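# Lower a hooked basket of steel bushes into the tank

## Task

Using the hook, get the basket into the tank so that it stands upright on the tank floor with all of its steel bushes still inside and motionless; it must stay that way without the robot holding it in place.

## Robot and tools

Robot: one six-joint arm (UR-style: shoulder pan, shoulder lift, elbow, wrist 1, wrist 2, wrist 3) carrying a rigid steel J-hook instead of a gripper. The hook has no motor or sensor. It holds a load only through its shape, gravity and friction, so no action number controls it and results give no reading from it.

Hook geometry, in the tool point's own axes: the tool point is the centre of the hook's round bowl, halfway through the 12 mm plate thickness (plate thickness lies along x, section width 30 mm). The shank runs along +z, curves through a half circle toward -y, and the tip returns 40 mm along -z. The bowl bottom is 22 mm from the tool point toward +z; the tip end is 40 mm toward -z. The mouth opens toward -z and is 51 mm wide at the tip. A bar up to 40 mm thick lying along x fits in the bowl. With +z pointing straight down, the mouth faces up and can carry a handle. The load falls off if the mouth turns downward or the tip slides out from beneath the bar. A flat block about 9 cm long projects from the last joint's axis toward the hook's -y side and rotates with it; keep it clear of things. Heavier loads make the tool point sag below its target and tilt the tool; compare reported and commanded poses and correct.

Scene frame: origin on the table top directly beneath the arm base, +z up, +y to the left when facing along +x. The base may be tilted relative to the table. The reported tool point position can be off, more so at long reach.

Tools:
- execute_actions(actions): actions is a list of actions run in sequence. Each action is a list of up to 15 rows; each row lasts one control step (1/30 s), and if fewer than 15 rows are given the last one is repeated to fill 15 steps. Each row is one list for the single arm of 6 numbers, each in [-1, 1], ordered dx, dy, dz, rx, ry, rz. They are an offset, not a pose: the target relative to the tool point's measured pose at the start of that action, expressed in the tool point's own axes. Every row refers back to that same start pose, not to the row before. For a call's first action, the start is the last pose reported in the scene. Scale: 1.0 equals 0.6 m for dx, dy, dz and 180 degrees for the rotation; rx, ry, rz form a single rotation vector. Example of one action with one row: [[[0, 0, 0.05, 0, 0, 0]]]. An empty list moves nothing and just returns state and images.
- zoom_image(camera, region): camera must be "cam_wrist"; region is [x0, y0, x1, y1] in pixels of the 504x504 image, top-left (0, 0), at most 504 by 504. Gives a finer view of the latest image.
- read_manual(section): returns licence texts only ("licences"); it moves nothing.
- finished_scene(scene): scene is the integer number of the scene being ended. Only call it once the basket is in place and settled while the robot holds its last command; it cannot be reversed and reports whether the goal was met. Answering without any tool call ends everything.

Motion limits: each step the commanded pose is clipped to within 100 mm and 16 degrees of the measured pose, then reached by damped inverse kinematics, favouring position over orientation. Far targets need several actions; after an action the arm goes at most to the last clipped pose, so send the remainder next. Commands are smoothed and lag about 0.17 s; joints have speed and acceleration limits, so after big moves the arm may still be catching up. The elbow cannot fully straighten. Joint ranges (rad): shoulder pan -3.142 to 3.142, shoulder lift -6.283 to 6.283, elbow 0.000 to 3.142, wrists 1 to 3 -6.283 to 6.283.

Results: the state line gives end_effector_position (metres) and end_effector_quat_wxyz plus velocities (m/s, rad/s) in the scene frame. "Hand target" is the pose the controller is currently driving toward. Step readings list positions at some steps; HELD means that step's row was partly or wholly held back. "pose unreachable" means the clearance check (which treats the mount block or post under the base as arm) altered or blocked the command. Joint torques follow the Joint positions order; they are total drive output, nonzero in free air, noisy and offset. Wrist force and Wrist torque ([x y z], tool-point axes) come from a flange sensor with the tool's own weight removed; offsets up to about 5.5 N, noise up to 3.4 N, saturation near 100 N, no zeroing; "no reading" is normal at the start. Camera images come from cam_wrist (504x504), with calibration given as K, distortion D and T_world_to_cam; small per-scene errors exist.

Avoid: contact torque at any joint reaching its limit (pan 293, lift 293, elbow 133, each wrist 48 N m, load weight included) or any external force of 150 N; either stops the arm for 10 s, skips the rest of the call, and lets the arm yield. Long holding of loads heats motors: MOTOR HOT from 70 °C, brake stop (OVER-TEMPERATURE FAULT) at 85 °C. The simulation keeps running while you reason, with the arm holding its last command. Occasional pushes may disturb loose objects. Never put or knock anything off the table, and avoid dropping, slipping, slamming, hard hits or heavy pushing.

Each tool is called after "Emit:" by a JSON object that holds its "method" and its "body".

## Session

Emit:
{"method": "execute_actions", "body": {"actions": []}}

Scene clock: 0.00 s.
end_effector_position=(+0.6405, -0.0668, +0.1527) end_effector_quat_wxyz=(+0.552, -0.579, +0.579, -0.159) end_effector_velocity=(-0.000, -0.000, -0.000) end_effector_angular_velocity=(-0.001, +0.000, -0.000)
Joint positions: [-0.939 -0.992  2.672 -3.645 -0.395  2.5  ]
Joint velocities: [-0.     0.     0.    -0.    -0.    -0.001]
Joint torques (N m, as the arm reports them, + toward a larger angle): no reading
Motor temperatures (°C, as the motors report them): [27 31 28 35 32 38]
Wrist force (N, on the end effector, along its own x y z axes, offset not removed): no reading
Wrist torque (N m, same axes, about the end effector's origin, offset not removed): no reading
Hand target: +0.640, -0.067, +0.153; +0.552, -0.579, +0.579, -0.159

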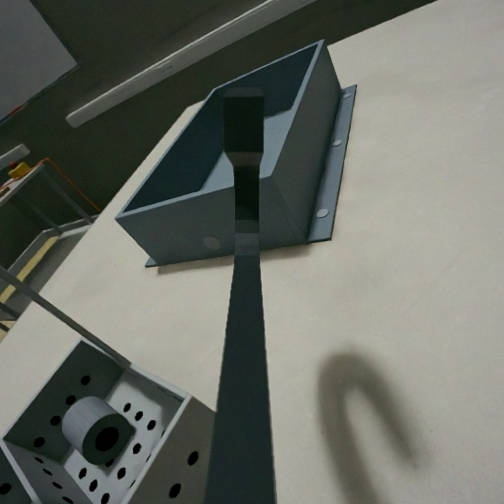

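Emit:
{"method": "execute_actions", "body": {"actions": [[[-0.1,-0.18,-0.08,0,0,0]],[[-0.1,-0.18,-0.08,0,0,0]],[[-0.1,-0.18,-0.08,0,0,0]],[[-0.1,-0.18,-0.08,0,0,0]],[[0,0,0,-0.085,0.047,0]],[[0,0,0,-0.085,0.047,0]],[[0,0,0,-0.085,0.047,0]],[[0,0,0,-0.085,0.047,0]],[[0,0,0,-0.085,0.047,0]]]}}

Emit:
{"method": "execute_actions", "body": {"actions": []}}

Scene clock: 12.83 s.
end_effector_position=(+0.6105, -0.0634, +0.6732) end_effector_quat_wxyz=(+0.098, +0.677, -0.730, -0.010) end_effector_velocity=(-0.002, -0.001, -0.003) end_effector_angular_velocity=(-0.018, +0.082, -0.023)
Joint positions: [-0.34  -1.672  1.418 -1.191 -1.741  2.92 ]
Joint velocities: [ 0.019  0.043 -0.046  0.084 -0.037  0.048]
Joint torques (N m, as the arm reports them, + toward a larger angle): [ 15.96 -31.63 -56.85  -3.4   -3.54   2.68]
Motor temperatures (°C, as the motors report them): [27 31 28 35 32 38]
Wrist force (N, on the end effector, along its own x y z axes, offset not removed): [-0.5 2.9 -4.5]
Wrist torque (N m, same axes, about the end effector's origin, offset not removed): [0.58 0.27 -0.06]
Hand target: +0.610, -0.063, +0.673; +0.101, +0.676, -0.730, -0.012
Off the commanded pose: 0.000 m, 0 deg.
Step readings (end_effector_position; steps 1 to 15: 1st action; 16 to 30: 2nd action; 31 to 45: 3rd action; 46 to 60: 4th action; 61 to 75: 5th action; 76 to 90: 6th action; 91 to 105: 7th action; 106 to 120: 8th action; 121 to 135: 9th action):
0: (+0.6405, -0.0668, +0.1527)
1: (+0.6405, -0.0668, +0.1527)
2: (+0.6400, -0.0657, +0.1537)
4: (+0.6388, -0.0621, +0.1697)
8: (+0.6392, -0.0620, +0.2334)
15: (+0.6380, -0.0658, +0.2807)
16: (+0.6379, -0.0662, +0.2823)
17: (+0.6382, -0.0662, +0.2861)
19: (+0.6394, -0.0657, +0.3145)
23: (+0.6370, -0.0633, +0.3782)
30: (+0.6323, -0.0653, +0.4110)
31: (+0.6321, -0.0656, +0.4118)
32: (+0.6323, -0.0658, +0.4156)
34: (+0.6327, -0.0658, +0.4499)
38: (+0.6275, -0.0623, +0.5143)
45: (+0.6232, -0.0650, +0.5414)
46: (+0.6231, -0.0652, +0.5420)
47: (+0.6228, -0.0654, +0.5454)
49: (+0.6201, -0.0638, +0.5822)
53: (+0.6133, -0.0610, +0.6460)
60: (+0.6117, -0.0648, +0.6715)
61: (+0.6118, -0.0651, +0.6721)
62: (+0.6114, -0.0632, +0.6745)
64: (+0.6091, -0.0544, +0.6860)
68: (+0.6063, -0.0598, +0.6764)
75: (+0.6106, -0.0639, +0.6718)
76: (+0.6110, -0.0641, +0.6717)
77: (+0.6118, -0.0637, +0.6716)
79: (+0.6134, -0.0566, +0.6769)
83: (+0.6088, -0.0617, +0.6760)
90: (+0.6103, -0.0637, +0.6722)
91: (+0.6104, -0.0638, +0.6721)
92: (+0.6112, -0.0634, +0.6715)
94: (+0.6148, -0.0577, +0.6724)
98: (+0.6105, -0.0620, +0.6752)
105: (+0.6103, -0.0636, +0.6726)
106: (+0.6103, -0.0637, +0.6725)
107: (+0.6109, -0.0632, +0.6720)
109: (+0.6148, -0.0583, +0.6715)
113: (+0.6115, -0.0621, +0.6749)
120: (+0.6103, -0.0635, +0.6729)
121: (+0.6103, -0.0635, +0.6728)
122: (+0.6110, -0.0630, +0.6726)
124: (+0.6153, -0.0593, +0.6725)
128: (+0.6125, -0.0624, +0.6751)
135: end_effector_position above
camera_calibration (this result's frames):
cam_wrist: T_world_to_cam=[[-0.0614845, -0.98687, 0.149357, -0.130123], [-0.883175, 0.123506, 0.452492, 0.229104], [-0.464997, -0.104087, -0.879172, 1.02227], [0, 0, 0, 1]] pos_world=[0.669693, -0.0503046, 0.814521]

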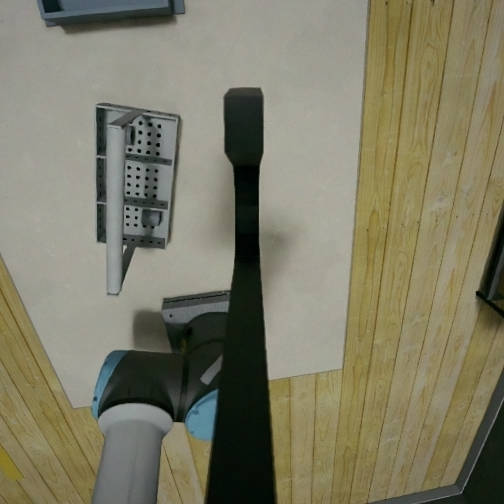

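Scene clock: 12.83 s.
end_effector_position=(+0.6105, -0.0634, +0.6732) end_effector_quat_wxyz=(+0.098, +0.677, -0.730, -0.010) end_effector_velocity=(-0.002, -0.001, -0.003) end_effector_angular_velocity=(-0.018, +0.082, -0.023)
Joint positions: [-0.34  -1.672  1.418 -1.191 -1.741  2.92 ]
Joint velocities: [ 0.019  0.043 -0.046  0.084 -0.037  0.048]
Joint torques (N m, as the arm reports them, + toward a larger angle): [ 15.96 -31.63 -56.85  -3.4   -3.54   2.68]
Motor temperatures (°C, as the motors report them): [27 31 28 35 32 38]
Wrist force (N, on the end effector, along its own x y z axes, offset not removed): [-0.5 2.9 -4.5]
Wrist torque (N m, same axes, about the end effector's origin, offset not removed): [0.58 0.27 -0.06]
Hand target: +0.610, -0.063, +0.673; +0.101, +0.676, -0.730, -0.012
Off the commanded pose: 0.000 m, 0 deg.
camera_calibration (this result's frames):
cam_wrist: T_world_to_cam=[[-0.0614845, -0.98687, 0.149357, -0.130123], [-0.883175, 0.123506, 0.452492, 0.229104], [-0.464997, -0.104087, -0.879172, 1.02227], [0, 0, 0, 1]] pos_world=[0.669693, -0.0503046, 0.814521]

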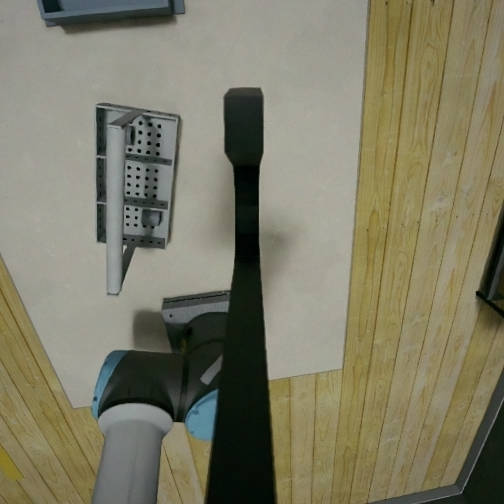

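Emit:
{"method": "execute_actions", "body": {"actions": [[[0,0,0,0.049,-0.041,0]],[[-0.1,-0.2,0,0,0,0]],[[-0.1,-0.2,0,0,0,0]],[[0,-0.15,0.1,0.08,0,0]],[]]}}

Scene clock: 26.50 s.
end_effector_position=(+0.9384, +0.0310, +0.6138) end_effector_quat_wxyz=(-0.082, +0.676, -0.727, +0.090) end_effector_velocity=(+0.038, -0.004, -0.008) end_effector_angular_velocity=(-0.012, -0.138, -0.005)
Joint positions: [-0.188 -1.347  1.29  -1.746 -1.562  3.061]
Joint velocities: [-0.    -0.     0.07  -0.208  0.008  0.006]
Joint torques (N m, as the arm reports them, + toward a larger angle): [ 15.66 -94.93 -46.01  -7.97   1.7    3.06]
Motor temperatures (°C, as the motors report them): [27 31 28 35 32 38]
Wrist force (N, on the end effector, along its own x y z axes, offset not removed): [4.6 -0.7 -7.2]
Wrist torque (N m, same axes, about the end effector's origin, offset not removed): [-0.14 -0.89 -0.29]
Hand target: +0.942, +0.031, +0.613; -0.087, +0.675, -0.727, +0.095
Off the commanded pose: 0.004 m, 1 deg.
Step readings (end_effector_position; steps 1 to 15: 1st action; 16 to 30: 2nd action; 31 to 45: 3rd action; 46 to 60: 4th action):
0: (+0.6103, -0.0635, +0.6729)
1: (+0.6103, -0.0635, +0.6729)
2: (+0.6096, -0.0642, +0.6729)
4: (+0.6073, -0.0661, +0.6734)
8: (+0.6103, -0.0641, +0.6746)
15: (+0.6106, -0.0635, +0.6734)
16: (+0.6106, -0.0635, +0.6734)
17: (+0.6132, -0.0625, +0.6740)
19: (+0.6427, -0.0484, +0.6761)
23: (+0.6993, -0.0213, +0.6706)
30: (+0.7313, -0.0130, +0.6728)
31: (+0.7323, -0.0128, +0.6730)
32: (+0.7354, -0.0109, +0.6735)
34: (+0.7641, +0.0054, +0.6735)
38: (+0.8202, +0.0297, +0.6687)
45: (+0.8518, +0.0376, +0.6722)
46: (+0.8529, +0.0377, +0.6725)
47: (+0.8538, +0.0381, +0.6718)
49: (+0.8629, +0.0387, +0.6491)
53: (+0.9094, +0.0337, +0.6200)
60: end_effector_position above
camera_calibration (this result's frames):
cam_wrist: T_world_to_cam=[[-0.078478, -0.996662, 0.0224984, 0.086199], [-0.9935, 0.0800558, 0.0809259, 0.866804], [-0.0824569, -0.0160012, -0.996466, 0.842576], [0, 0, 0, 1]] pos_world=[0.93741, 0.0300008, 0.767513]

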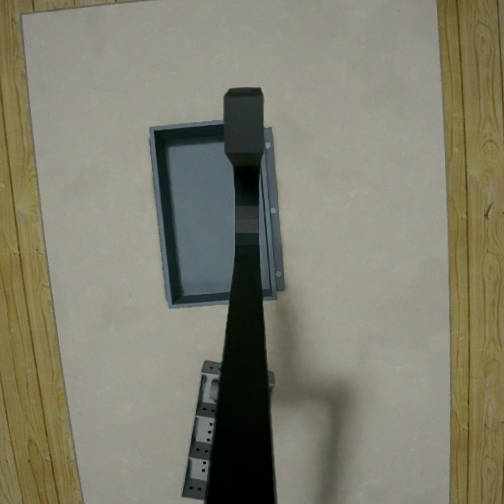

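Emit:
{"method": "execute_actions", "body": {"actions": [[[0,0,0,-0.078,0,0]],[[0.03,0.2,0.05,0,0,0]],[[0.03,0.2,0.05,0,0,0]],[[0.03,0.2,0.05,0,0,0]],[[0.03,0.2,0.05,0,0,0]],[[0,0,0,0,0,-0.15]],[[0,0,0,0,0,-0.15]],[[0,0,0,0,0,-0.15]],[[0,0,0.1,0,0,0]],[[0,0,0,0,0,0]]]}}

Scene clock: 38.27 s.
end_effector_position=(+0.4682, -0.0057, +0.4323) end_effector_quat_wxyz=(+0.011, +0.988, -0.151, +0.000) end_effector_velocity=(+0.000, -0.001, +0.001) end_effector_angular_velocity=(-0.002, -0.000, +0.000)
Joint positions: [-0.478 -1.998  2.098 -1.668 -1.604  1.43 ]
Joint velocities: [-0.    -0.    -0.001  0.    -0.001 -0.   ]
Joint torques (N m, as the arm reports them, + toward a larger angle): [-12.75 -30.38 -60.46  -3.43  -2.36   1.71]
Motor temperatures (°C, as the motors report them): [27 31 28 35 32 38]
Wrist force (N, on the end effector, along its own x y z axes, offset not removed): [1.5 2.9 -0.9]
Wrist torque (N m, same axes, about the end effector's origin, offset not removed): [0.62 -0.27 -0.22]
Hand target: +0.468, -0.006, +0.432; +0.011, +0.988, -0.151, +0.000
Off the commanded pose: 0.000 m, 0 deg.
Step readings (end_effector_position; steps 1 to 15: 1st action; 16 to 30: 2nd action; 31 to 45: 3rd action; 46 to 60: 4th action; 61 to 75: 5th action; 76 to 90: 6th action; 91 to 105: 7th action; 106 to 120: 8th action; 121 to 135: 9th action; 136 to 150: 10th action):
0: (+0.9419, +0.0308, +0.6129)
1: (+0.9419, +0.0308, +0.6129)
2: (+0.9429, +0.0307, +0.6118)
4: (+0.9511, +0.0293, +0.6082)
8: (+0.9406, +0.0306, +0.6149)
15: (+0.9381, +0.0310, +0.6139)
16: (+0.9381, +0.0310, +0.6139)
17: (+0.9374, +0.0296, +0.6149)
19: (+0.9168, +0.0247, +0.6208)
23: (+0.8557, +0.0241, +0.5958)
30: (+0.8210, +0.0221, +0.5834)
31: (+0.8200, +0.0220, +0.5832)
32: (+0.8180, +0.0204, +0.5836)
34: (+0.7922, +0.0163, +0.5821)
38: (+0.7336, +0.0154, +0.5598)
45: (+0.7035, +0.0132, +0.5529)
46: (+0.7025, +0.0131, +0.5529)
47: (+0.7003, +0.0115, +0.5528)
49: (+0.6734, +0.0075, +0.5474)
53: (+0.6161, +0.0071, +0.5269)
60: (+0.5860, +0.0045, +0.5224)
61: (+0.5850, +0.0043, +0.5224)
62: (+0.5822, +0.0030, +0.5217)
64: (+0.5545, -0.0006, +0.5122)
68: (+0.4994, -0.0006, +0.4939)
75: (+0.4689, -0.0040, +0.4916)
76: (+0.4678, -0.0042, +0.4917)
77: (+0.4673, -0.0050, +0.4918)
79: (+0.4675, -0.0065, +0.4915)
83: (+0.4680, -0.0050, +0.4915)
90: (+0.4686, -0.0041, +0.4917)
91: (+0.4687, -0.0041, +0.4917)
92: (+0.4690, -0.0045, +0.4917)
94: (+0.4694, -0.0059, +0.4917)
98: (+0.4686, -0.0051, +0.4916)
105: (+0.4685, -0.0043, +0.4917)
106: (+0.4685, -0.0042, +0.4917)
107: (+0.4691, -0.0046, +0.4917)
109: (+0.4701, -0.0057, +0.4917)
113: (+0.4690, -0.0053, +0.4917)
120: (+0.4685, -0.0044, +0.4917)
121: (+0.4685, -0.0044, +0.4917)
122: (+0.4687, -0.0046, +0.4901)
124: (+0.4681, -0.0051, +0.4685)
128: (+0.4671, -0.0052, +0.4407)
135: (+0.4683, -0.0058, +0.4325)
136: (+0.4683, -0.0058, +0.4322)
137: (+0.4683, -0.0058, +0.4322)
139: (+0.4683, -0.0058, +0.4321)
143: (+0.4682, -0.0057, +0.4321)
150: end_effector_position above
camera_calibration (this result's frames):
cam_wrist: T_world_to_cam=[[0.954273, -0.29789, 0.0249695, -0.463851], [-0.288231, -0.894738, 0.341126, -0.0309703], [-0.0792771, -0.332725, -0.939686, 0.594581], [0, 0, 0, 1]] pos_world=[0.480851, 0.0319447, 0.580866]

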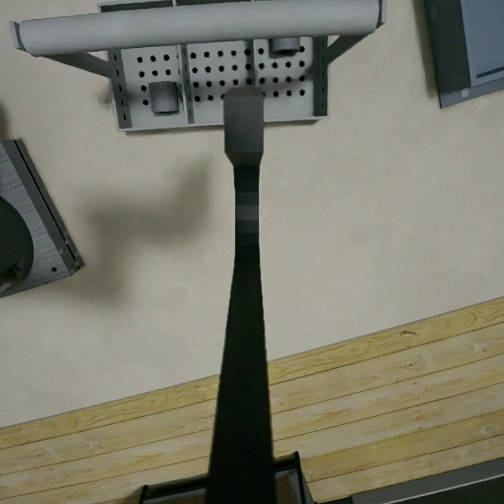

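Emit:
{"method": "execute_actions", "body": {"actions": [[[0,0,0,0.007,0,-0.022]],[[-0.043,0,0.2,0,0,0]],[[0,0,0.2,0,0,0]],[[0,0,0,0,0,0]],[[0,-0.1,0,0,0,0]],[[0,-0.093,0,0,0,0]],[[0,0,0,0,0,0]]]}}

Scene clock: 47.07 s.
end_effector_position=(+0.4669, +0.1119, +0.1985) end_effector_quat_wxyz=(-0.000, +0.993, -0.117, -0.000) end_effector_velocity=(-0.001, +0.000, -0.001) end_effector_angular_velocity=(-0.000, +0.001, +0.002)
Joint positions: [-0.245 -1.819  2.429 -2.168 -1.579  1.594]
Joint velocities: [ 0.001 -0.001  0.001  0.001 -0.001 -0.002]
Joint torques (N m, as the arm reports them, + toward a larger angle): [-13.44 -48.96 -43.98  -5.75   3.32  -2.71]
Motor temperatures (°C, as the motors report them): [27 31 28 35 32 38]
Wrist force (N, on the end effector, along its own x y z axes, offset not removed): [-4.3 -1.9 17.6]
Wrist torque (N m, same axes, about the end effector's origin, offset not removed): [-1.22 0.82 -0.10]
Hand target: +0.467, +0.112, +0.198; -0.000, +0.993, -0.117, -0.000
Off the commanded pose: 0.000 m, 0 deg.
Step readings (end_effector_position; steps 1 to 15: 1st action; 16 to 30: 2nd action; 31 to 45: 3rd action; 46 to 60: 4th action; 61 to 75: 5th action; 76 to 90: 6th action; 91 to 105: 7th action):
0: (+0.4683, -0.0058, +0.4325)
1: (+0.4683, -0.0058, +0.4325)
2: (+0.4684, -0.0058, +0.4325)
4: (+0.4684, -0.0058, +0.4325)
8: (+0.4683, -0.0058, +0.4324)
15: (+0.4682, -0.0057, +0.4324)
16: (+0.4682, -0.0057, +0.4324)
17: (+0.4679, -0.0061, +0.4314)
19: (+0.4623, -0.0055, +0.4055)
23: (+0.4450, +0.0004, +0.3422)
30: (+0.4430, +0.0003, +0.3151)
31: (+0.4432, +0.0002, +0.3143)
32: (+0.4431, -0.0001, +0.3110)
34: (+0.4379, +0.0012, +0.2789)
38: (+0.4315, +0.0035, +0.2241)
45: (+0.4408, +0.0006, +0.1985)
46: (+0.4415, +0.0005, +0.1975)
47: (+0.4418, +0.0004, +0.1971)
49: (+0.4413, +0.0006, +0.1974)
53: (+0.4408, +0.0007, +0.1980)
60: (+0.4408, +0.0007, +0.1984)
61: (+0.4408, +0.0007, +0.1984)
62: (+0.4416, +0.0020, +0.1985)
64: (+0.4454, +0.0210, +0.1987)
68: (+0.4504, +0.0491, +0.1987)
75: (+0.4543, +0.0583, +0.1984)
76: (+0.4544, +0.0585, +0.1984)
77: (+0.4556, +0.0600, +0.1985)
79: (+0.4595, +0.0783, +0.1990)
83: (+0.4634, +0.1038, +0.1988)
90: (+0.4668, +0.1119, +0.1984)
91: (+0.4669, +0.1121, +0.1984)
92: (+0.4669, +0.1122, +0.1984)
94: (+0.4669, +0.1121, +0.1984)
98: (+0.4670, +0.1119, +0.1985)
105: end_effector_position above
camera_calibration (this result's frames):
cam_wrist: T_world_to_cam=[[0.972479, -0.232071, 0.0206592, -0.436652], [-0.226377, -0.920185, 0.319394, 0.131929], [-0.0551118, -0.315281, -0.947397, 0.40215], [0, 0, 0, 1]] pos_world=[0.476664, 0.146855, 0.347879]

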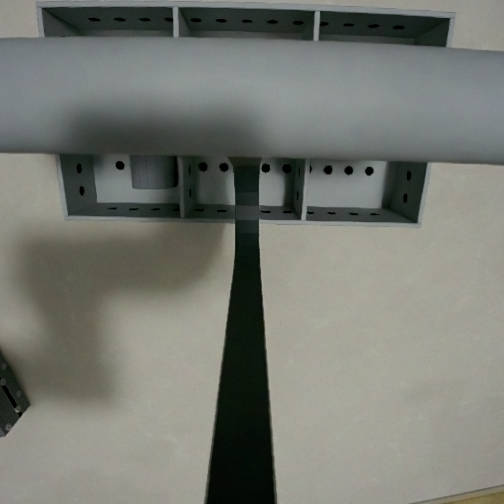

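The bar is resting on the tip; lower then advance.

Emit:
{"method": "execute_actions", "body": {"actions": [[[0,0,0.035,0,0,0]],[[0,0,0,0,0,0]],[[0,-0.05,0,0,0,0.008]],[[0,0,0,0,0,0]]]}}

Scene clock: 52.13 s.
end_effector_position=(+0.4737, +0.1407, +0.1777) end_effector_quat_wxyz=(-0.001, +0.992, -0.129, -0.000) end_effector_velocity=(+0.000, +0.000, +0.001) end_effector_angular_velocity=(+0.002, -0.000, +0.000)
Joint positions: [-0.178 -1.764  2.435 -2.23  -1.578  1.685]
Joint velocities: [-0.    -0.001 -0.001  0.001  0.002 -0.   ]
Joint torques (N m, as the arm reports them, + toward a larger angle): [-12.99 -43.78 -38.56  -4.08   1.83  -2.79]
Motor temperatures (°C, as the motors report them): [27 31 28 35 32 38]
Wrist force (N, on the end effector, along its own x y z axes, offset not removed): [-2.2 1.2 -0.9]
Wrist torque (N m, same axes, about the end effector's origin, offset not removed): [0.06 0.33 -0.13]
Hand target: +0.474, +0.141, +0.178; -0.001, +0.992, -0.129, -0.000
Off the commanded pose: 0.000 m, 0 deg.
Step readings (end_effector_position; steps 1 to 15: 1st action; 16 to 30: 2nd action; 31 to 45: 3rd action; 46 to 60: 4th action):
0: (+0.4668, +0.1119, +0.1984)
1: (+0.4668, +0.1119, +0.1984)
2: (+0.4665, +0.1119, +0.1968)
4: (+0.4661, +0.1119, +0.1885)
8: (+0.4664, +0.1119, +0.1804)
15: (+0.4669, +0.1118, +0.1778)
16: (+0.4669, +0.1118, +0.1777)
17: (+0.4669, +0.1118, +0.1777)
19: (+0.4669, +0.1118, +0.1777)
23: (+0.4668, +0.1119, +0.1776)
30: (+0.4668, +0.1119, +0.1776)
31: (+0.4668, +0.1119, +0.1777)
32: (+0.4673, +0.1133, +0.1777)
34: (+0.4696, +0.1248, +0.1779)
38: (+0.4722, +0.1371, +0.1779)
45: (+0.4736, +0.1408, +0.1777)
46: (+0.4736, +0.1408, +0.1777)
47: (+0.4736, +0.1409, +0.1777)
49: (+0.4736, +0.1409, +0.1777)
53: (+0.4737, +0.1408, +0.1777)
60: end_effector_position above
camera_calibration (this result's frames):
cam_wrist: T_world_to_cam=[[0.966458, -0.255998, 0.0205875, -0.429922], [-0.249, -0.914363, 0.319279, 0.17658], [-0.0629103, -0.313696, -0.947437, 0.395437], [0, 0, 0, 1]] pos_world=[0.484347, 0.175445, 0.327124]

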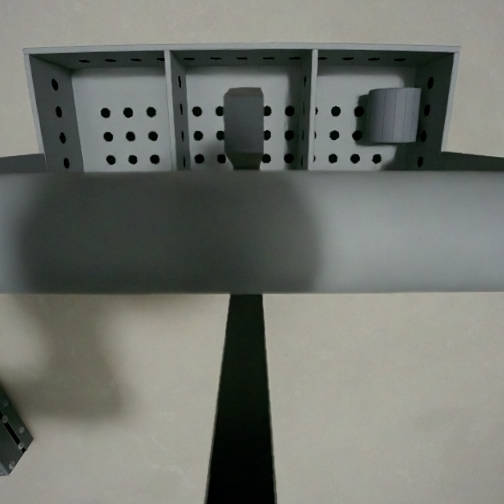

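Emit:
{"method": "execute_actions", "body": {"actions": [[[0,-0.02,0,0,0,0]],[[0,0,-0.05,0,0,0]],[[0,0,-0.04,0,0,0]],[[0,0,-0.01,0,0,0],[0,0,-0.015,0,0,0],[0,0,-0.02,0,0,0],[0,0,-0.025,0,0,0],[0,0,-0.03,0,0,0]],[[0,0,-0.01,0,0,0],[0,0,-0.015,0,0,0],[0,0,-0.02,0,0,0],[0,0,-0.025,0,0,0],[0,0,-0.03,0,0,0]],[[0,0,-0.04,0,0,0]],[[0,0,-0.05,0,0,0]],[[0,0,-0.05,0,0,0]],[[0,0,-0.05,0,0,0]],[[0,0,-0.05,0,0,0]],[[0,0,0,0,0,0]]]}}

Scene clock: 67.30 s.
end_effector_position=(+0.4766, +0.1524, +0.4092) end_effector_quat_wxyz=(-0.001, +0.992, -0.129, +0.000) end_effector_velocity=(-0.000, -0.000, +0.000) end_effector_angular_velocity=(+0.000, -0.000, +0.000)
Joint positions: [-0.148 -1.946  2.11  -1.722 -1.578  1.716]
Joint velocities: [-0.    -0.001  0.     0.     0.    -0.   ]
Joint torques (N m, as the arm reports them, + toward a larger angle): [  9.16 -43.12 -53.79  -9.79   2.57   2.17]
Motor temperatures (°C, as the motors report them): [27 31 28 35 32 38]
Wrist force (N, on the end effector, along its own x y z axes, offset not removed): [0.8 -2.8 15.2]
Wrist torque (N m, same axes, about the end effector's origin, offset not removed): [-0.64 -0.22 0.01]
Hand target: +0.477, +0.152, +0.409; -0.001, +0.992, -0.129, +0.000
Off the commanded pose: 0.000 m, 0 deg.
Step readings (end_effector_position; steps 1 to 15: 1st action; 16 to 30: 2nd action; 31 to 45: 3rd action; 46 to 60: 4th action; 61 to 75: 5th action; 76 to 90: 6th action; 91 to 105: 7th action; 106 to 120: 8th action; 121 to 135: 9th action; 136 to 150: 10th action; 151 to 165: 11th action):
0: (+0.4736, +0.1408, +0.1777)
1: (+0.4736, +0.1408, +0.1777)
2: (+0.4738, +0.1417, +0.1776)
4: (+0.4748, +0.1465, +0.1776)
8: (+0.4761, +0.1510, +0.1777)
15: (+0.4767, +0.1523, +0.1777)
16: (+0.4767, +0.1523, +0.1777)
17: (+0.4773, +0.1523, +0.1799)
19: (+0.4781, +0.1523, +0.1921)
23: (+0.4772, +0.1524, +0.2038)
30: (+0.4767, +0.1523, +0.2074)
31: (+0.4767, +0.1523, +0.2075)
32: (+0.4770, +0.1522, +0.2094)
34: (+0.4774, +0.1522, +0.2193)
38: (+0.4770, +0.1523, +0.2285)
45: (+0.4767, +0.1523, +0.2312)
46: (+0.4767, +0.1523, +0.2312)
47: (+0.4767, +0.1523, +0.2318)
49: (+0.4767, +0.1523, +0.2355)
53: (+0.4768, +0.1523, +0.2448)
60: (+0.4767, +0.1523, +0.2488)
61: (+0.4767, +0.1523, +0.2489)
62: (+0.4767, +0.1523, +0.2495)
64: (+0.4767, +0.1523, +0.2532)
68: (+0.4766, +0.1523, +0.2623)
75: (+0.4766, +0.1523, +0.2664)
76: (+0.4766, +0.1523, +0.2665)
77: (+0.4768, +0.1523, +0.2684)
79: (+0.4772, +0.1523, +0.2784)
83: (+0.4769, +0.1523, +0.2876)
90: (+0.4766, +0.1523, +0.2902)
91: (+0.4766, +0.1523, +0.2902)
92: (+0.4768, +0.1523, +0.2924)
94: (+0.4773, +0.1523, +0.3049)
98: (+0.4769, +0.1524, +0.3166)
105: (+0.4766, +0.1524, +0.3199)
106: (+0.4766, +0.1524, +0.3200)
107: (+0.4767, +0.1524, +0.3221)
109: (+0.4771, +0.1524, +0.3346)
113: (+0.4768, +0.1524, +0.3463)
120: (+0.4766, +0.1524, +0.3496)
121: (+0.4766, +0.1524, +0.3497)
122: (+0.4766, +0.1524, +0.3517)
124: (+0.4770, +0.1524, +0.3642)
128: (+0.4767, +0.1524, +0.3760)
135: (+0.4766, +0.1524, +0.3793)
136: (+0.4766, +0.1524, +0.3794)
137: (+0.4765, +0.1524, +0.3813)
139: (+0.4768, +0.1524, +0.3939)
143: (+0.4766, +0.1524, +0.4058)
150: (+0.4765, +0.1524, +0.4090)
151: (+0.4765, +0.1524, +0.4091)
152: (+0.4765, +0.1524, +0.4091)
154: (+0.4765, +0.1524, +0.4091)
158: (+0.4766, +0.1524, +0.4091)
165: end_effector_position above
camera_calibration (this result's frames):
cam_wrist: T_world_to_cam=[[0.966443, -0.256006, 0.0211863, -0.434792], [-0.249214, -0.914407, 0.318987, 0.114287], [-0.0622895, -0.313563, -0.947522, 0.618258], [0, 0, 0, 1]] pos_world=[0.487194, 0.187058, 0.558569]

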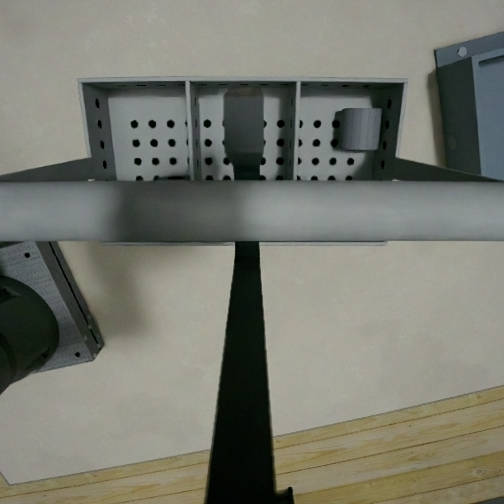

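Emit:
{"method": "execute_actions", "body": {"actions": [[[0,0.035,0,0,0,-0.023]],[[0,0.035,0,0,0,-0.023]],[[0,0.035,0,0,0,-0.023]],[[0,0.035,0,0,0,-0.023]],
[[0.01,0,0,0,0,0],[0.02,0,0,0,0,0],[0.03,0,0,0,0,0],[0.04,0,0,0,0,0],[0.05,0,0,0,0,0],[0.06,0,0,0,0,0],[0.07,0,0,0,0,0],[0.08,0,0,0,0,0],[0.09,0,0,0,0,0],[0.1,0,0,0,0,0],[0.11,0,0,0,0,0],[0.12,0,0,0,0,0],[0.13,0,0,0,0,0],[0.14,0,0,0,0,0],[0.15,0,0,0,0,0]],
[[0.05,0,0,0,0,0],[0.06,0,0,0,0,0],[0.07,0,0,0,0,0],[0.08,0,0,0,0,0],[0.09,0,0,0,0,0],[0.1,0,0,0,0,0],[0.11,0,0,0,0,0],[0.12,0,0,0,0,0],[0.13,0,0,0,0,0],[0.14,0,0,0,0,0],[0.15,0,0,0,0,0],[0.16,0,0,0,0,0],[0.17,0,0,0,0,0],[0.18,0,0,0,0,0],[0.19,0,0,0,0,0]],
[[0.05,0,0,0,0,0],[0.06,0,0,0,0,0],[0.07,0,0,0,0,0],[0.08,0,0,0,0,0],[0.09,0,0,0,0,0],[0.1,0,0,0,0,0],[0.11,0,0,0,0,0],[0.12,0,0,0,0,0],[0.13,0,0,0,0,0],[0.14,0,0,0,0,0],[0.15,0,0,0,0,0],[0.16,0,0,0,0,0],[0.17,0,0,0,0,0],[0.18,0,0,0,0,0],[0.19,0,0,0,0,0]],
[[0.05,0,0,0,0,0],[0.06,0,0,0,0,0],[0.07,0,0,0,0,0],[0.08,0,0,0,0,0],[0.09,0,0,0,0,0],[0.1,0,0,0,0,0],[0.11,0,0,0,0,0],[0.12,0,0,0,0,0],[0.13,0,0,0,0,0],[0.14,0,0,0,0,0],[0.15,0,0,0,0,0],[0.16,0,0,0,0,0],[0.17,0,0,0,0,0],[0.18,0,0,0,0,0],[0.19,0,0,0,0,0]],
[[0.05,0,0,0,0,0],[0.06,0,0,0,0,0],[0.07,0,0,0,0,0],[0.08,0,0,0,0,0],[0.09,0,0,0,0,0],[0.1,0,0,0,0,0],[0.11,0,0,0,0,0],[0.12,0,0,0,0,0],[0.13,0,0,0,0,0],[0.14,0,0,0,0,0],[0.15,0,0,0,0,0],[0.16,0,0,0,0,0],[0.17,0,0,0,0,0],[0.18,0,0,0,0,0],[0.19,0,0,0,0,0]],
[[0.05,0,0,0,0,0],[0.06,0,0,0,0,0],[0.07,0,0,0,0,0],[0.08,0,0,0,0,0],[0.09,0,0,0,0,0],[0.1,0,0,0,0,0],[0.11,0,0,0,0,0],[0.12,0,0,0,0,0]]]}}

Emit:
{"method": "execute_actions", "body": {"actions": [[[0,0,0.05,0,0,0]],[[0,0,0.04,0,0,0]],[[0,0,0,0,0,0]]]}}

Scene clock: 86.90 s.
end_effector_position=(+0.9451, +0.0837, +0.4087) end_effector_quat_wxyz=(-0.001, +1.000, +0.013, +0.003) end_effector_velocity=(+0.031, -0.000, +0.003) end_effector_angular_velocity=(-0.003, +0.004, -0.001)
Joint positions: [-0.164 -1.143  1.298 -1.718 -1.577  1.414]
Joint velocities: [ 0.005  0.053 -0.082  0.032 -0.003  0.006]
Joint torques (N m, as the arm reports them, + toward a larger angle): [  19.04 -103.19  -68.54   -4.6    -1.      3.68]
Motor temperatures (°C, as the motors report them): [27 31 28 35 32 38]
Wrist force (N, on the end effector, along its own x y z axes, offset not removed): [7.8 0.1 24.6]
Wrist torque (N m, same axes, about the end effector's origin, offset not removed): [0.21 -1.08 -0.26]
Hand target: +0.948, +0.084, +0.409; -0.001, +1.000, +0.013, +0.003
Off the commanded pose: 0.003 m, 0 deg.
Step readings (end_effector_position; steps 1 to 15: 1st action; 16 to 30: 2nd action; 31 to 45: 3rd action; 46 to 60: 4th action; 61 to 75: 5th action; 76 to 90: 6th action; 91 to 105: 7th action; 106 to 120: 8th action; 121 to 135: 9th action; 136 to 150: 10th action):
0: (+0.4765, +0.1524, +0.4090)
1: (+0.4765, +0.1524, +0.4090)
2: (+0.4762, +0.1510, +0.4090)
4: (+0.4744, +0.1428, +0.4091)
8: (+0.4721, +0.1347, +0.4091)
15: (+0.4713, +0.1323, +0.4091)
16: (+0.4713, +0.1322, +0.4091)
17: (+0.4710, +0.1308, +0.4091)
19: (+0.4697, +0.1224, +0.4091)
23: (+0.4680, +0.1142, +0.4091)
30: (+0.4675, +0.1118, +0.4091)
31: (+0.4675, +0.1118, +0.4091)
32: (+0.4674, +0.1103, +0.4091)
34: (+0.4666, +0.1019, +0.4091)
38: (+0.4654, +0.0936, +0.4091)
45: (+0.4651, +0.0912, +0.4091)
46: (+0.4651, +0.0911, +0.4091)
47: (+0.4651, +0.0897, +0.4091)
49: (+0.4650, +0.0811, +0.4090)
53: (+0.4643, +0.0728, +0.4091)
60: (+0.4641, +0.0704, +0.4091)
61: (+0.4641, +0.0703, +0.4091)
62: (+0.4646, +0.0703, +0.4090)
64: (+0.4693, +0.0705, +0.4090)
68: (+0.4875, +0.0710, +0.4092)
75: (+0.5274, +0.0721, +0.4091)
76: (+0.5334, +0.0723, +0.4091)
77: (+0.5391, +0.0724, +0.4091)
79: (+0.5501, +0.0727, +0.4091)
83: (+0.5730, +0.0734, +0.4092)
90: (+0.6146, +0.0745, +0.4091)
91: (+0.6206, +0.0747, +0.4091)
92: (+0.6264, +0.0748, +0.4091)
94: (+0.6374, +0.0751, +0.4090)
98: (+0.6603, +0.0758, +0.4090)
105: (+0.7019, +0.0769, +0.4090)
106: (+0.7079, +0.0771, +0.4090)
107: (+0.7137, +0.0772, +0.4090)
109: (+0.7247, +0.0775, +0.4089)
113: (+0.7475, +0.0782, +0.4089)
120: (+0.7890, +0.0793, +0.4089)
121: (+0.7950, +0.0795, +0.4089)
122: (+0.8008, +0.0797, +0.4089)
124: (+0.8117, +0.0800, +0.4087)
128: (+0.8345, +0.0807, +0.4086)
135: (+0.8759, +0.0818, +0.4085)
136: (+0.8818, +0.0820, +0.4085)
137: (+0.8876, +0.0821, +0.4085)
139: (+0.8984, +0.0825, +0.4083)
143: (+0.9211, +0.0831, +0.4081)
150: end_effector_position above
camera_calibration (this result's frames):
cam_wrist: T_world_to_cam=[[0.999294, 0.0262525, 0.0268916, -0.962107], [0.016319, -0.947696, 0.318758, -0.0796355], [0.0338533, -0.318094, -0.947455, 0.534949], [0, 0, 0, 1]] pos_world=[0.944617, 0.119952, 0.558097]

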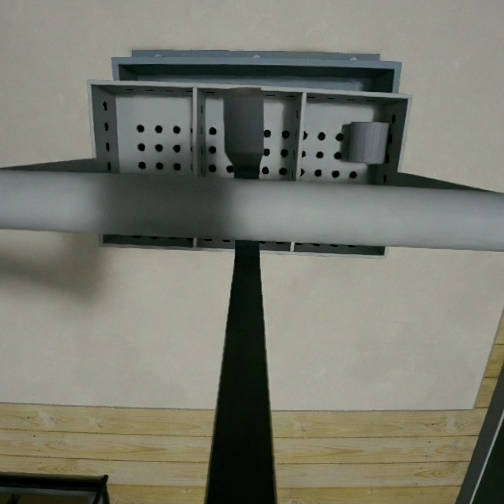

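Scene clock: 88.40 s.
end_effector_position=(+0.9454, +0.0839, +0.3551) end_effector_quat_wxyz=(-0.001, +1.000, +0.013, +0.003) end_effector_velocity=(-0.000, -0.000, +0.000) end_effector_angular_velocity=(-0.000, -0.001, +0.001)
Joint positions: [-0.164 -1.126  1.368 -1.806 -1.577  1.414]
Joint velocities: [-0.    -0.001  0.001 -0.     0.    -0.001]
Joint torques (N m, as the arm reports them, + toward a larger angle): [ -11.79 -107.33  -61.27   -6.61   -0.2    -2.42]
Motor temperatures (°C, as the motors report them): [27 31 28 35 32 38]
Wrist force (N, on the end effector, along its own x y z axes, offset not removed): [1.0 -2.7 17.5]
Wrist torque (N m, same axes, about the end effector's origin, offset not removed): [-0.71 -0.37 -0.13]
Hand target: +0.945, +0.084, +0.355; -0.001, +1.000, +0.013, +0.003
Off the commanded pose: 0.000 m, 0 deg.
Step readings (end_effector_position; steps 1 to 15: 1st action; 16 to 30: 2nd action; 31 to 45: 3rd action):
0: (+0.9451, +0.0837, +0.4087)
1: (+0.9459, +0.0838, +0.4087)
2: (+0.9464, +0.0837, +0.4071)
4: (+0.9459, +0.0839, +0.3947)
8: (+0.9452, +0.0839, +0.3823)
15: (+0.9453, +0.0838, +0.3790)
16: (+0.9453, +0.0838, +0.3789)
17: (+0.9453, +0.0838, +0.3770)
19: (+0.9451, +0.0839, +0.3668)
23: (+0.9452, +0.0839, +0.3577)
30: (+0.9454, +0.0839, +0.3552)
31: (+0.9454, +0.0839, +0.3551)
32: (+0.9454, +0.0839, +0.3551)
34: (+0.9454, +0.0839, +0.3551)
38: (+0.9454, +0.0839, +0.3551)
45: end_effector_position above
camera_calibration (this result's frames):
cam_wrist: T_world_to_cam=[[0.9993, 0.0262531, 0.0266557, -0.960872], [0.0163949, -0.947696, 0.318753, -0.0625232], [0.0336297, -0.318093, -0.947463, 0.484422], [0, 0, 0, 1]] pos_world=[0.944934, 0.120064, 0.504514]

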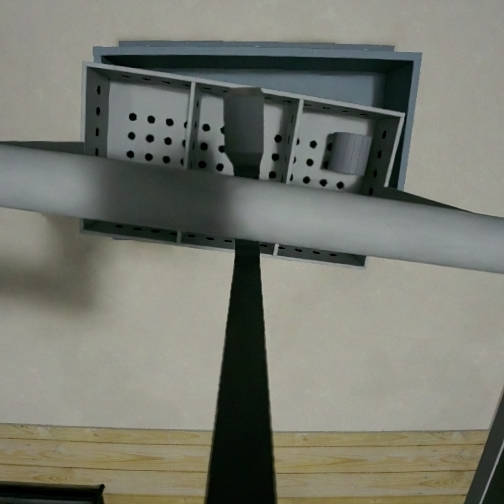

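Emit:
{"method": "execute_actions", "body": {"actions": [[[0.025,-0.025,0,0,0,0]],[[0,0,0,0,0,0]]]}}

Scene clock: 92.37 s.
end_effector_position=(+0.9599, +0.0992, +0.3552) end_effector_quat_wxyz=(-0.001, +1.000, +0.013, +0.003) end_effector_velocity=(+0.000, -0.000, -0.001) end_effector_angular_velocity=(-0.000, +0.000, +0.000)
Joint positions: [-0.146 -1.101  1.331 -1.793 -1.577  1.432]
Joint velocities: [ 0.     0.001  0.001 -0.001 -0.    -0.   ]
Joint torques (N m, as the arm reports them, + toward a larger angle): [  -4.6  -128.91  -57.27   -9.12   -0.55    0.63]
Motor temperatures (°C, as the motors report them): [27 31 28 35 32 38]
Wrist force (N, on the end effector, along its own x y z axes, offset not removed): [1.8 -1.8 18.3]
Wrist torque (N m, same axes, about the end effector's origin, offset not removed): [-0.31 -0.22 -0.19]
Hand target: +0.960, +0.099, +0.355; -0.001, +1.000, +0.013, +0.003
Off the commanded pose: 0.000 m, 0 deg.
Step readings (end_effector_position; steps 1 to 15: 1st action; 16 to 30: 2nd action):
0: (+0.9454, +0.0838, +0.3552)
1: (+0.9454, +0.0838, +0.3552)
2: (+0.9464, +0.0852, +0.3551)
4: (+0.9522, +0.0916, +0.3551)
8: (+0.9580, +0.0975, +0.3553)
15: (+0.9598, +0.0991, +0.3552)
16: (+0.9598, +0.0992, +0.3552)
17: (+0.9599, +0.0992, +0.3552)
19: (+0.9599, +0.0992, +0.3552)
23: (+0.9599, +0.0992, +0.3552)
30: end_effector_position above
camera_calibration (this result's frames):
cam_wrist: T_world_to_cam=[[0.999298, 0.0262548, 0.0267323, -0.975792], [0.016374, -0.947714, 0.318701, -0.0482259], [0.033702, -0.318039, -0.947478, 0.48887], [0, 0, 0, 1]] pos_world=[0.95942, 0.135394, 0.504648]

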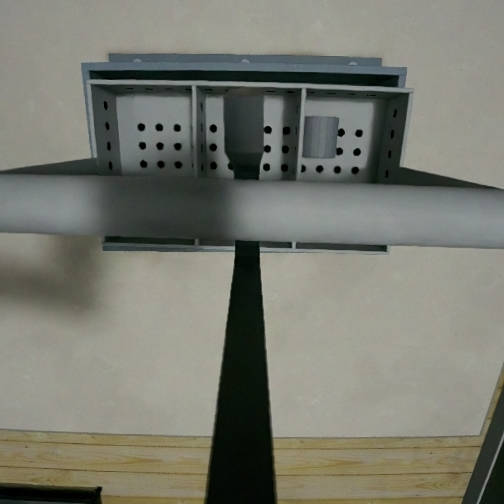

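Emit:
{"method": "execute_actions", "body": {"actions": [[[-0.008,0,0.04,0,0,0]],[[0,0,0.04,0,0,0]],[[0,0,0.04,0,0,0]],[[0,0,0.02,0,0,0]],[[0,0,0.015,0,0,0]],[[0,0,0.015,0,0,0]],[[0,0,0.015,0,0,0]],[[0,0,0.03,0,0,0]]]}}

Scene clock: 99.73 s.
end_effector_position=(+0.9559, +0.0992, +0.2276) end_effector_quat_wxyz=(-0.001, +1.000, +0.013, +0.003) end_effector_velocity=(-0.000, -0.000, -0.002) end_effector_angular_velocity=(-0.001, +0.001, +0.002)
Joint positions: [-0.148 -1.041  1.475 -1.998 -1.577  1.431]
Joint velocities: [ 0.     0.001  0.002 -0.002 -0.001 -0.002]
Joint torques (N m, as the arm reports them, + toward a larger angle): [-13.4  -84.57 -36.22  -7.06  -2.2   -2.79]
Motor temperatures (°C, as the motors report them): [27 31 28 35 32 38]
Wrist force (N, on the end effector, along its own x y z axes, offset not removed): [-4.3 -2.7 -2.4]
Wrist torque (N m, same axes, about the end effector's origin, offset not removed): [-0.51 0.94 0.01]
Hand target: +0.956, +0.099, +0.227; -0.001, +1.000, +0.013, +0.003
Off the commanded pose: 0.000 m, 0 deg.
Step readings (end_effector_position; steps 1 to 15: 1st action; 16 to 30: 2nd action; 31 to 45: 3rd action; 46 to 60: 4th action; 61 to 75: 5th action; 76 to 90: 6th action; 91 to 105: 7th action; 106 to 120: 8th action):
0: (+0.9598, +0.0991, +0.3552)
1: (+0.9598, +0.0991, +0.3552)
2: (+0.9596, +0.0991, +0.3538)
4: (+0.9574, +0.0992, +0.3438)
8: (+0.9556, +0.0992, +0.3341)
15: (+0.9552, +0.0991, +0.3315)
16: (+0.9552, +0.0991, +0.3314)
17: (+0.9553, +0.0991, +0.3294)
19: (+0.9550, +0.0991, +0.3192)
23: (+0.9551, +0.0992, +0.3101)
30: (+0.9554, +0.0991, +0.3077)
31: (+0.9554, +0.0991, +0.3076)
32: (+0.9554, +0.0991, +0.3057)
34: (+0.9551, +0.0992, +0.2954)
38: (+0.9553, +0.0992, +0.2863)
45: (+0.9555, +0.0992, +0.2839)
46: (+0.9555, +0.0992, +0.2839)
47: (+0.9556, +0.0992, +0.2828)
49: (+0.9554, +0.0992, +0.2777)
53: (+0.9555, +0.0992, +0.2732)
60: (+0.9556, +0.0992, +0.2721)
61: (+0.9556, +0.0992, +0.2720)
62: (+0.9556, +0.0992, +0.2712)
64: (+0.9557, +0.0992, +0.2676)
68: (+0.9557, +0.0992, +0.2643)
75: (+0.9557, +0.0992, +0.2632)
76: (+0.9557, +0.0992, +0.2632)
77: (+0.9557, +0.0992, +0.2623)
79: (+0.9556, +0.0992, +0.2585)
83: (+0.9557, +0.0992, +0.2552)
90: (+0.9557, +0.0992, +0.2543)
91: (+0.9557, +0.0992, +0.2543)
92: (+0.9557, +0.0992, +0.2534)
94: (+0.9557, +0.0992, +0.2496)
98: (+0.9557, +0.0992, +0.2463)
105: (+0.9558, +0.0992, +0.2454)
106: (+0.9558, +0.0992, +0.2454)
107: (+0.9558, +0.0992, +0.2438)
109: (+0.9556, +0.0992, +0.2361)
113: (+0.9557, +0.0993, +0.2293)
120: end_effector_position above
camera_calibration (this result's frames):
cam_wrist: T_world_to_cam=[[0.999294, 0.0262719, 0.0268657, -0.968431], [0.0163435, -0.947675, 0.318817, -0.00742964], [0.0338359, -0.318153, -0.947435, 0.367933], [0, 0, 0, 1]] pos_world=[0.95542, 0.13546, 0.376979]

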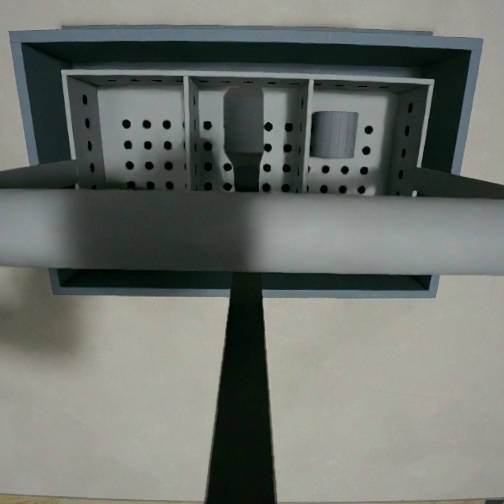

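Emit:
{"method": "execute_actions", "body": {"actions": [[[0,0,0.065,0,0,0]],[[0,0.16,0,0,0,0]],[[0,0,0,0,0,0]]]}}

Emit:
{"method": "finished_scene", "body": {"scene": 1}}

Scene clock: 105.03 s.
end_effector_position=(+0.9585, +0.0044, +0.1888) end_effector_quat_wxyz=(-0.001, +1.000, +0.013, +0.003) end_effector_velocity=(-0.000, +0.001, +0.000) end_effector_angular_velocity=(+0.001, -0.000, -0.000)
Joint positions: [-0.246 -1.013  1.504 -2.055 -1.578  1.332]
Joint velocities: [ 0.001 -0.     0.     0.     0.001  0.001]
Joint torques (N m, as the arm reports them, + toward a larger angle): [  17.72 -111.92  -36.35   -7.05   -0.97    3.35]
Motor temperatures (°C, as the motors report them): [27 31 28 35 32 38]
Wrist force (N, on the end effector, along its own x y z axes, offset not removed): [5.7 2.9 2.2]
Wrist torque (N m, same axes, about the end effector's origin, offset not removed): [0.86 -1.00 -0.42]
Hand target: +0.958, +0.004, +0.189; -0.001, +1.000, +0.013, +0.003
Off the commanded pose: 0.000 m, 0 deg.
Step readings (end_effector_position; steps 1 to 15: 1st action; 16 to 30: 2nd action; 31 to 45: 3rd action):
0: (+0.9559, +0.0992, +0.2274)
1: (+0.9559, +0.0992, +0.2274)
2: (+0.9557, +0.0993, +0.2244)
4: (+0.9549, +0.0993, +0.2079)
8: (+0.9554, +0.0993, +0.1930)
15: (+0.9561, +0.0993, +0.1889)
16: (+0.9561, +0.0993, +0.1888)
17: (+0.9560, +0.0963, +0.1887)
19: (+0.9566, +0.0607, +0.1885)
23: (+0.9571, +0.0171, +0.1885)
30: (+0.9584, +0.0044, +0.1888)
31: (+0.9585, +0.0041, +0.1888)
32: (+0.9585, +0.0040, +0.1888)
34: (+0.9585, +0.0040, +0.1888)
38: (+0.9585, +0.0042, +0.1888)
45: end_effector_position above
camera_calibration (this result's frames):
cam_wrist: T_world_to_cam=[[0.999299, 0.0261595, 0.0267791, -0.967526], [0.016261, -0.947644, 0.318915, -0.0849614], [0.0337197, -0.318256, -0.947405, 0.301019], [0, 0, 0, 1]] pos_world=[0.958079, 0.0405979, 0.338192]

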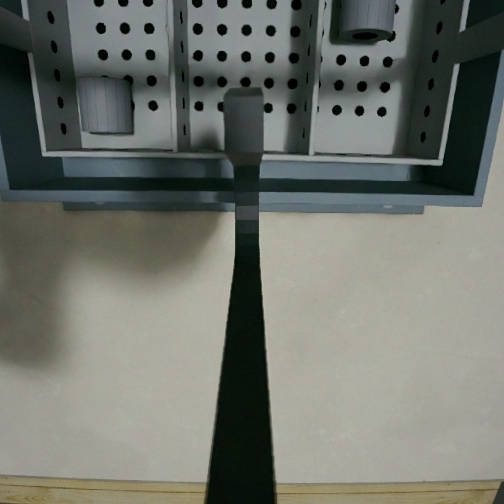

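The scene is finished: the task was done.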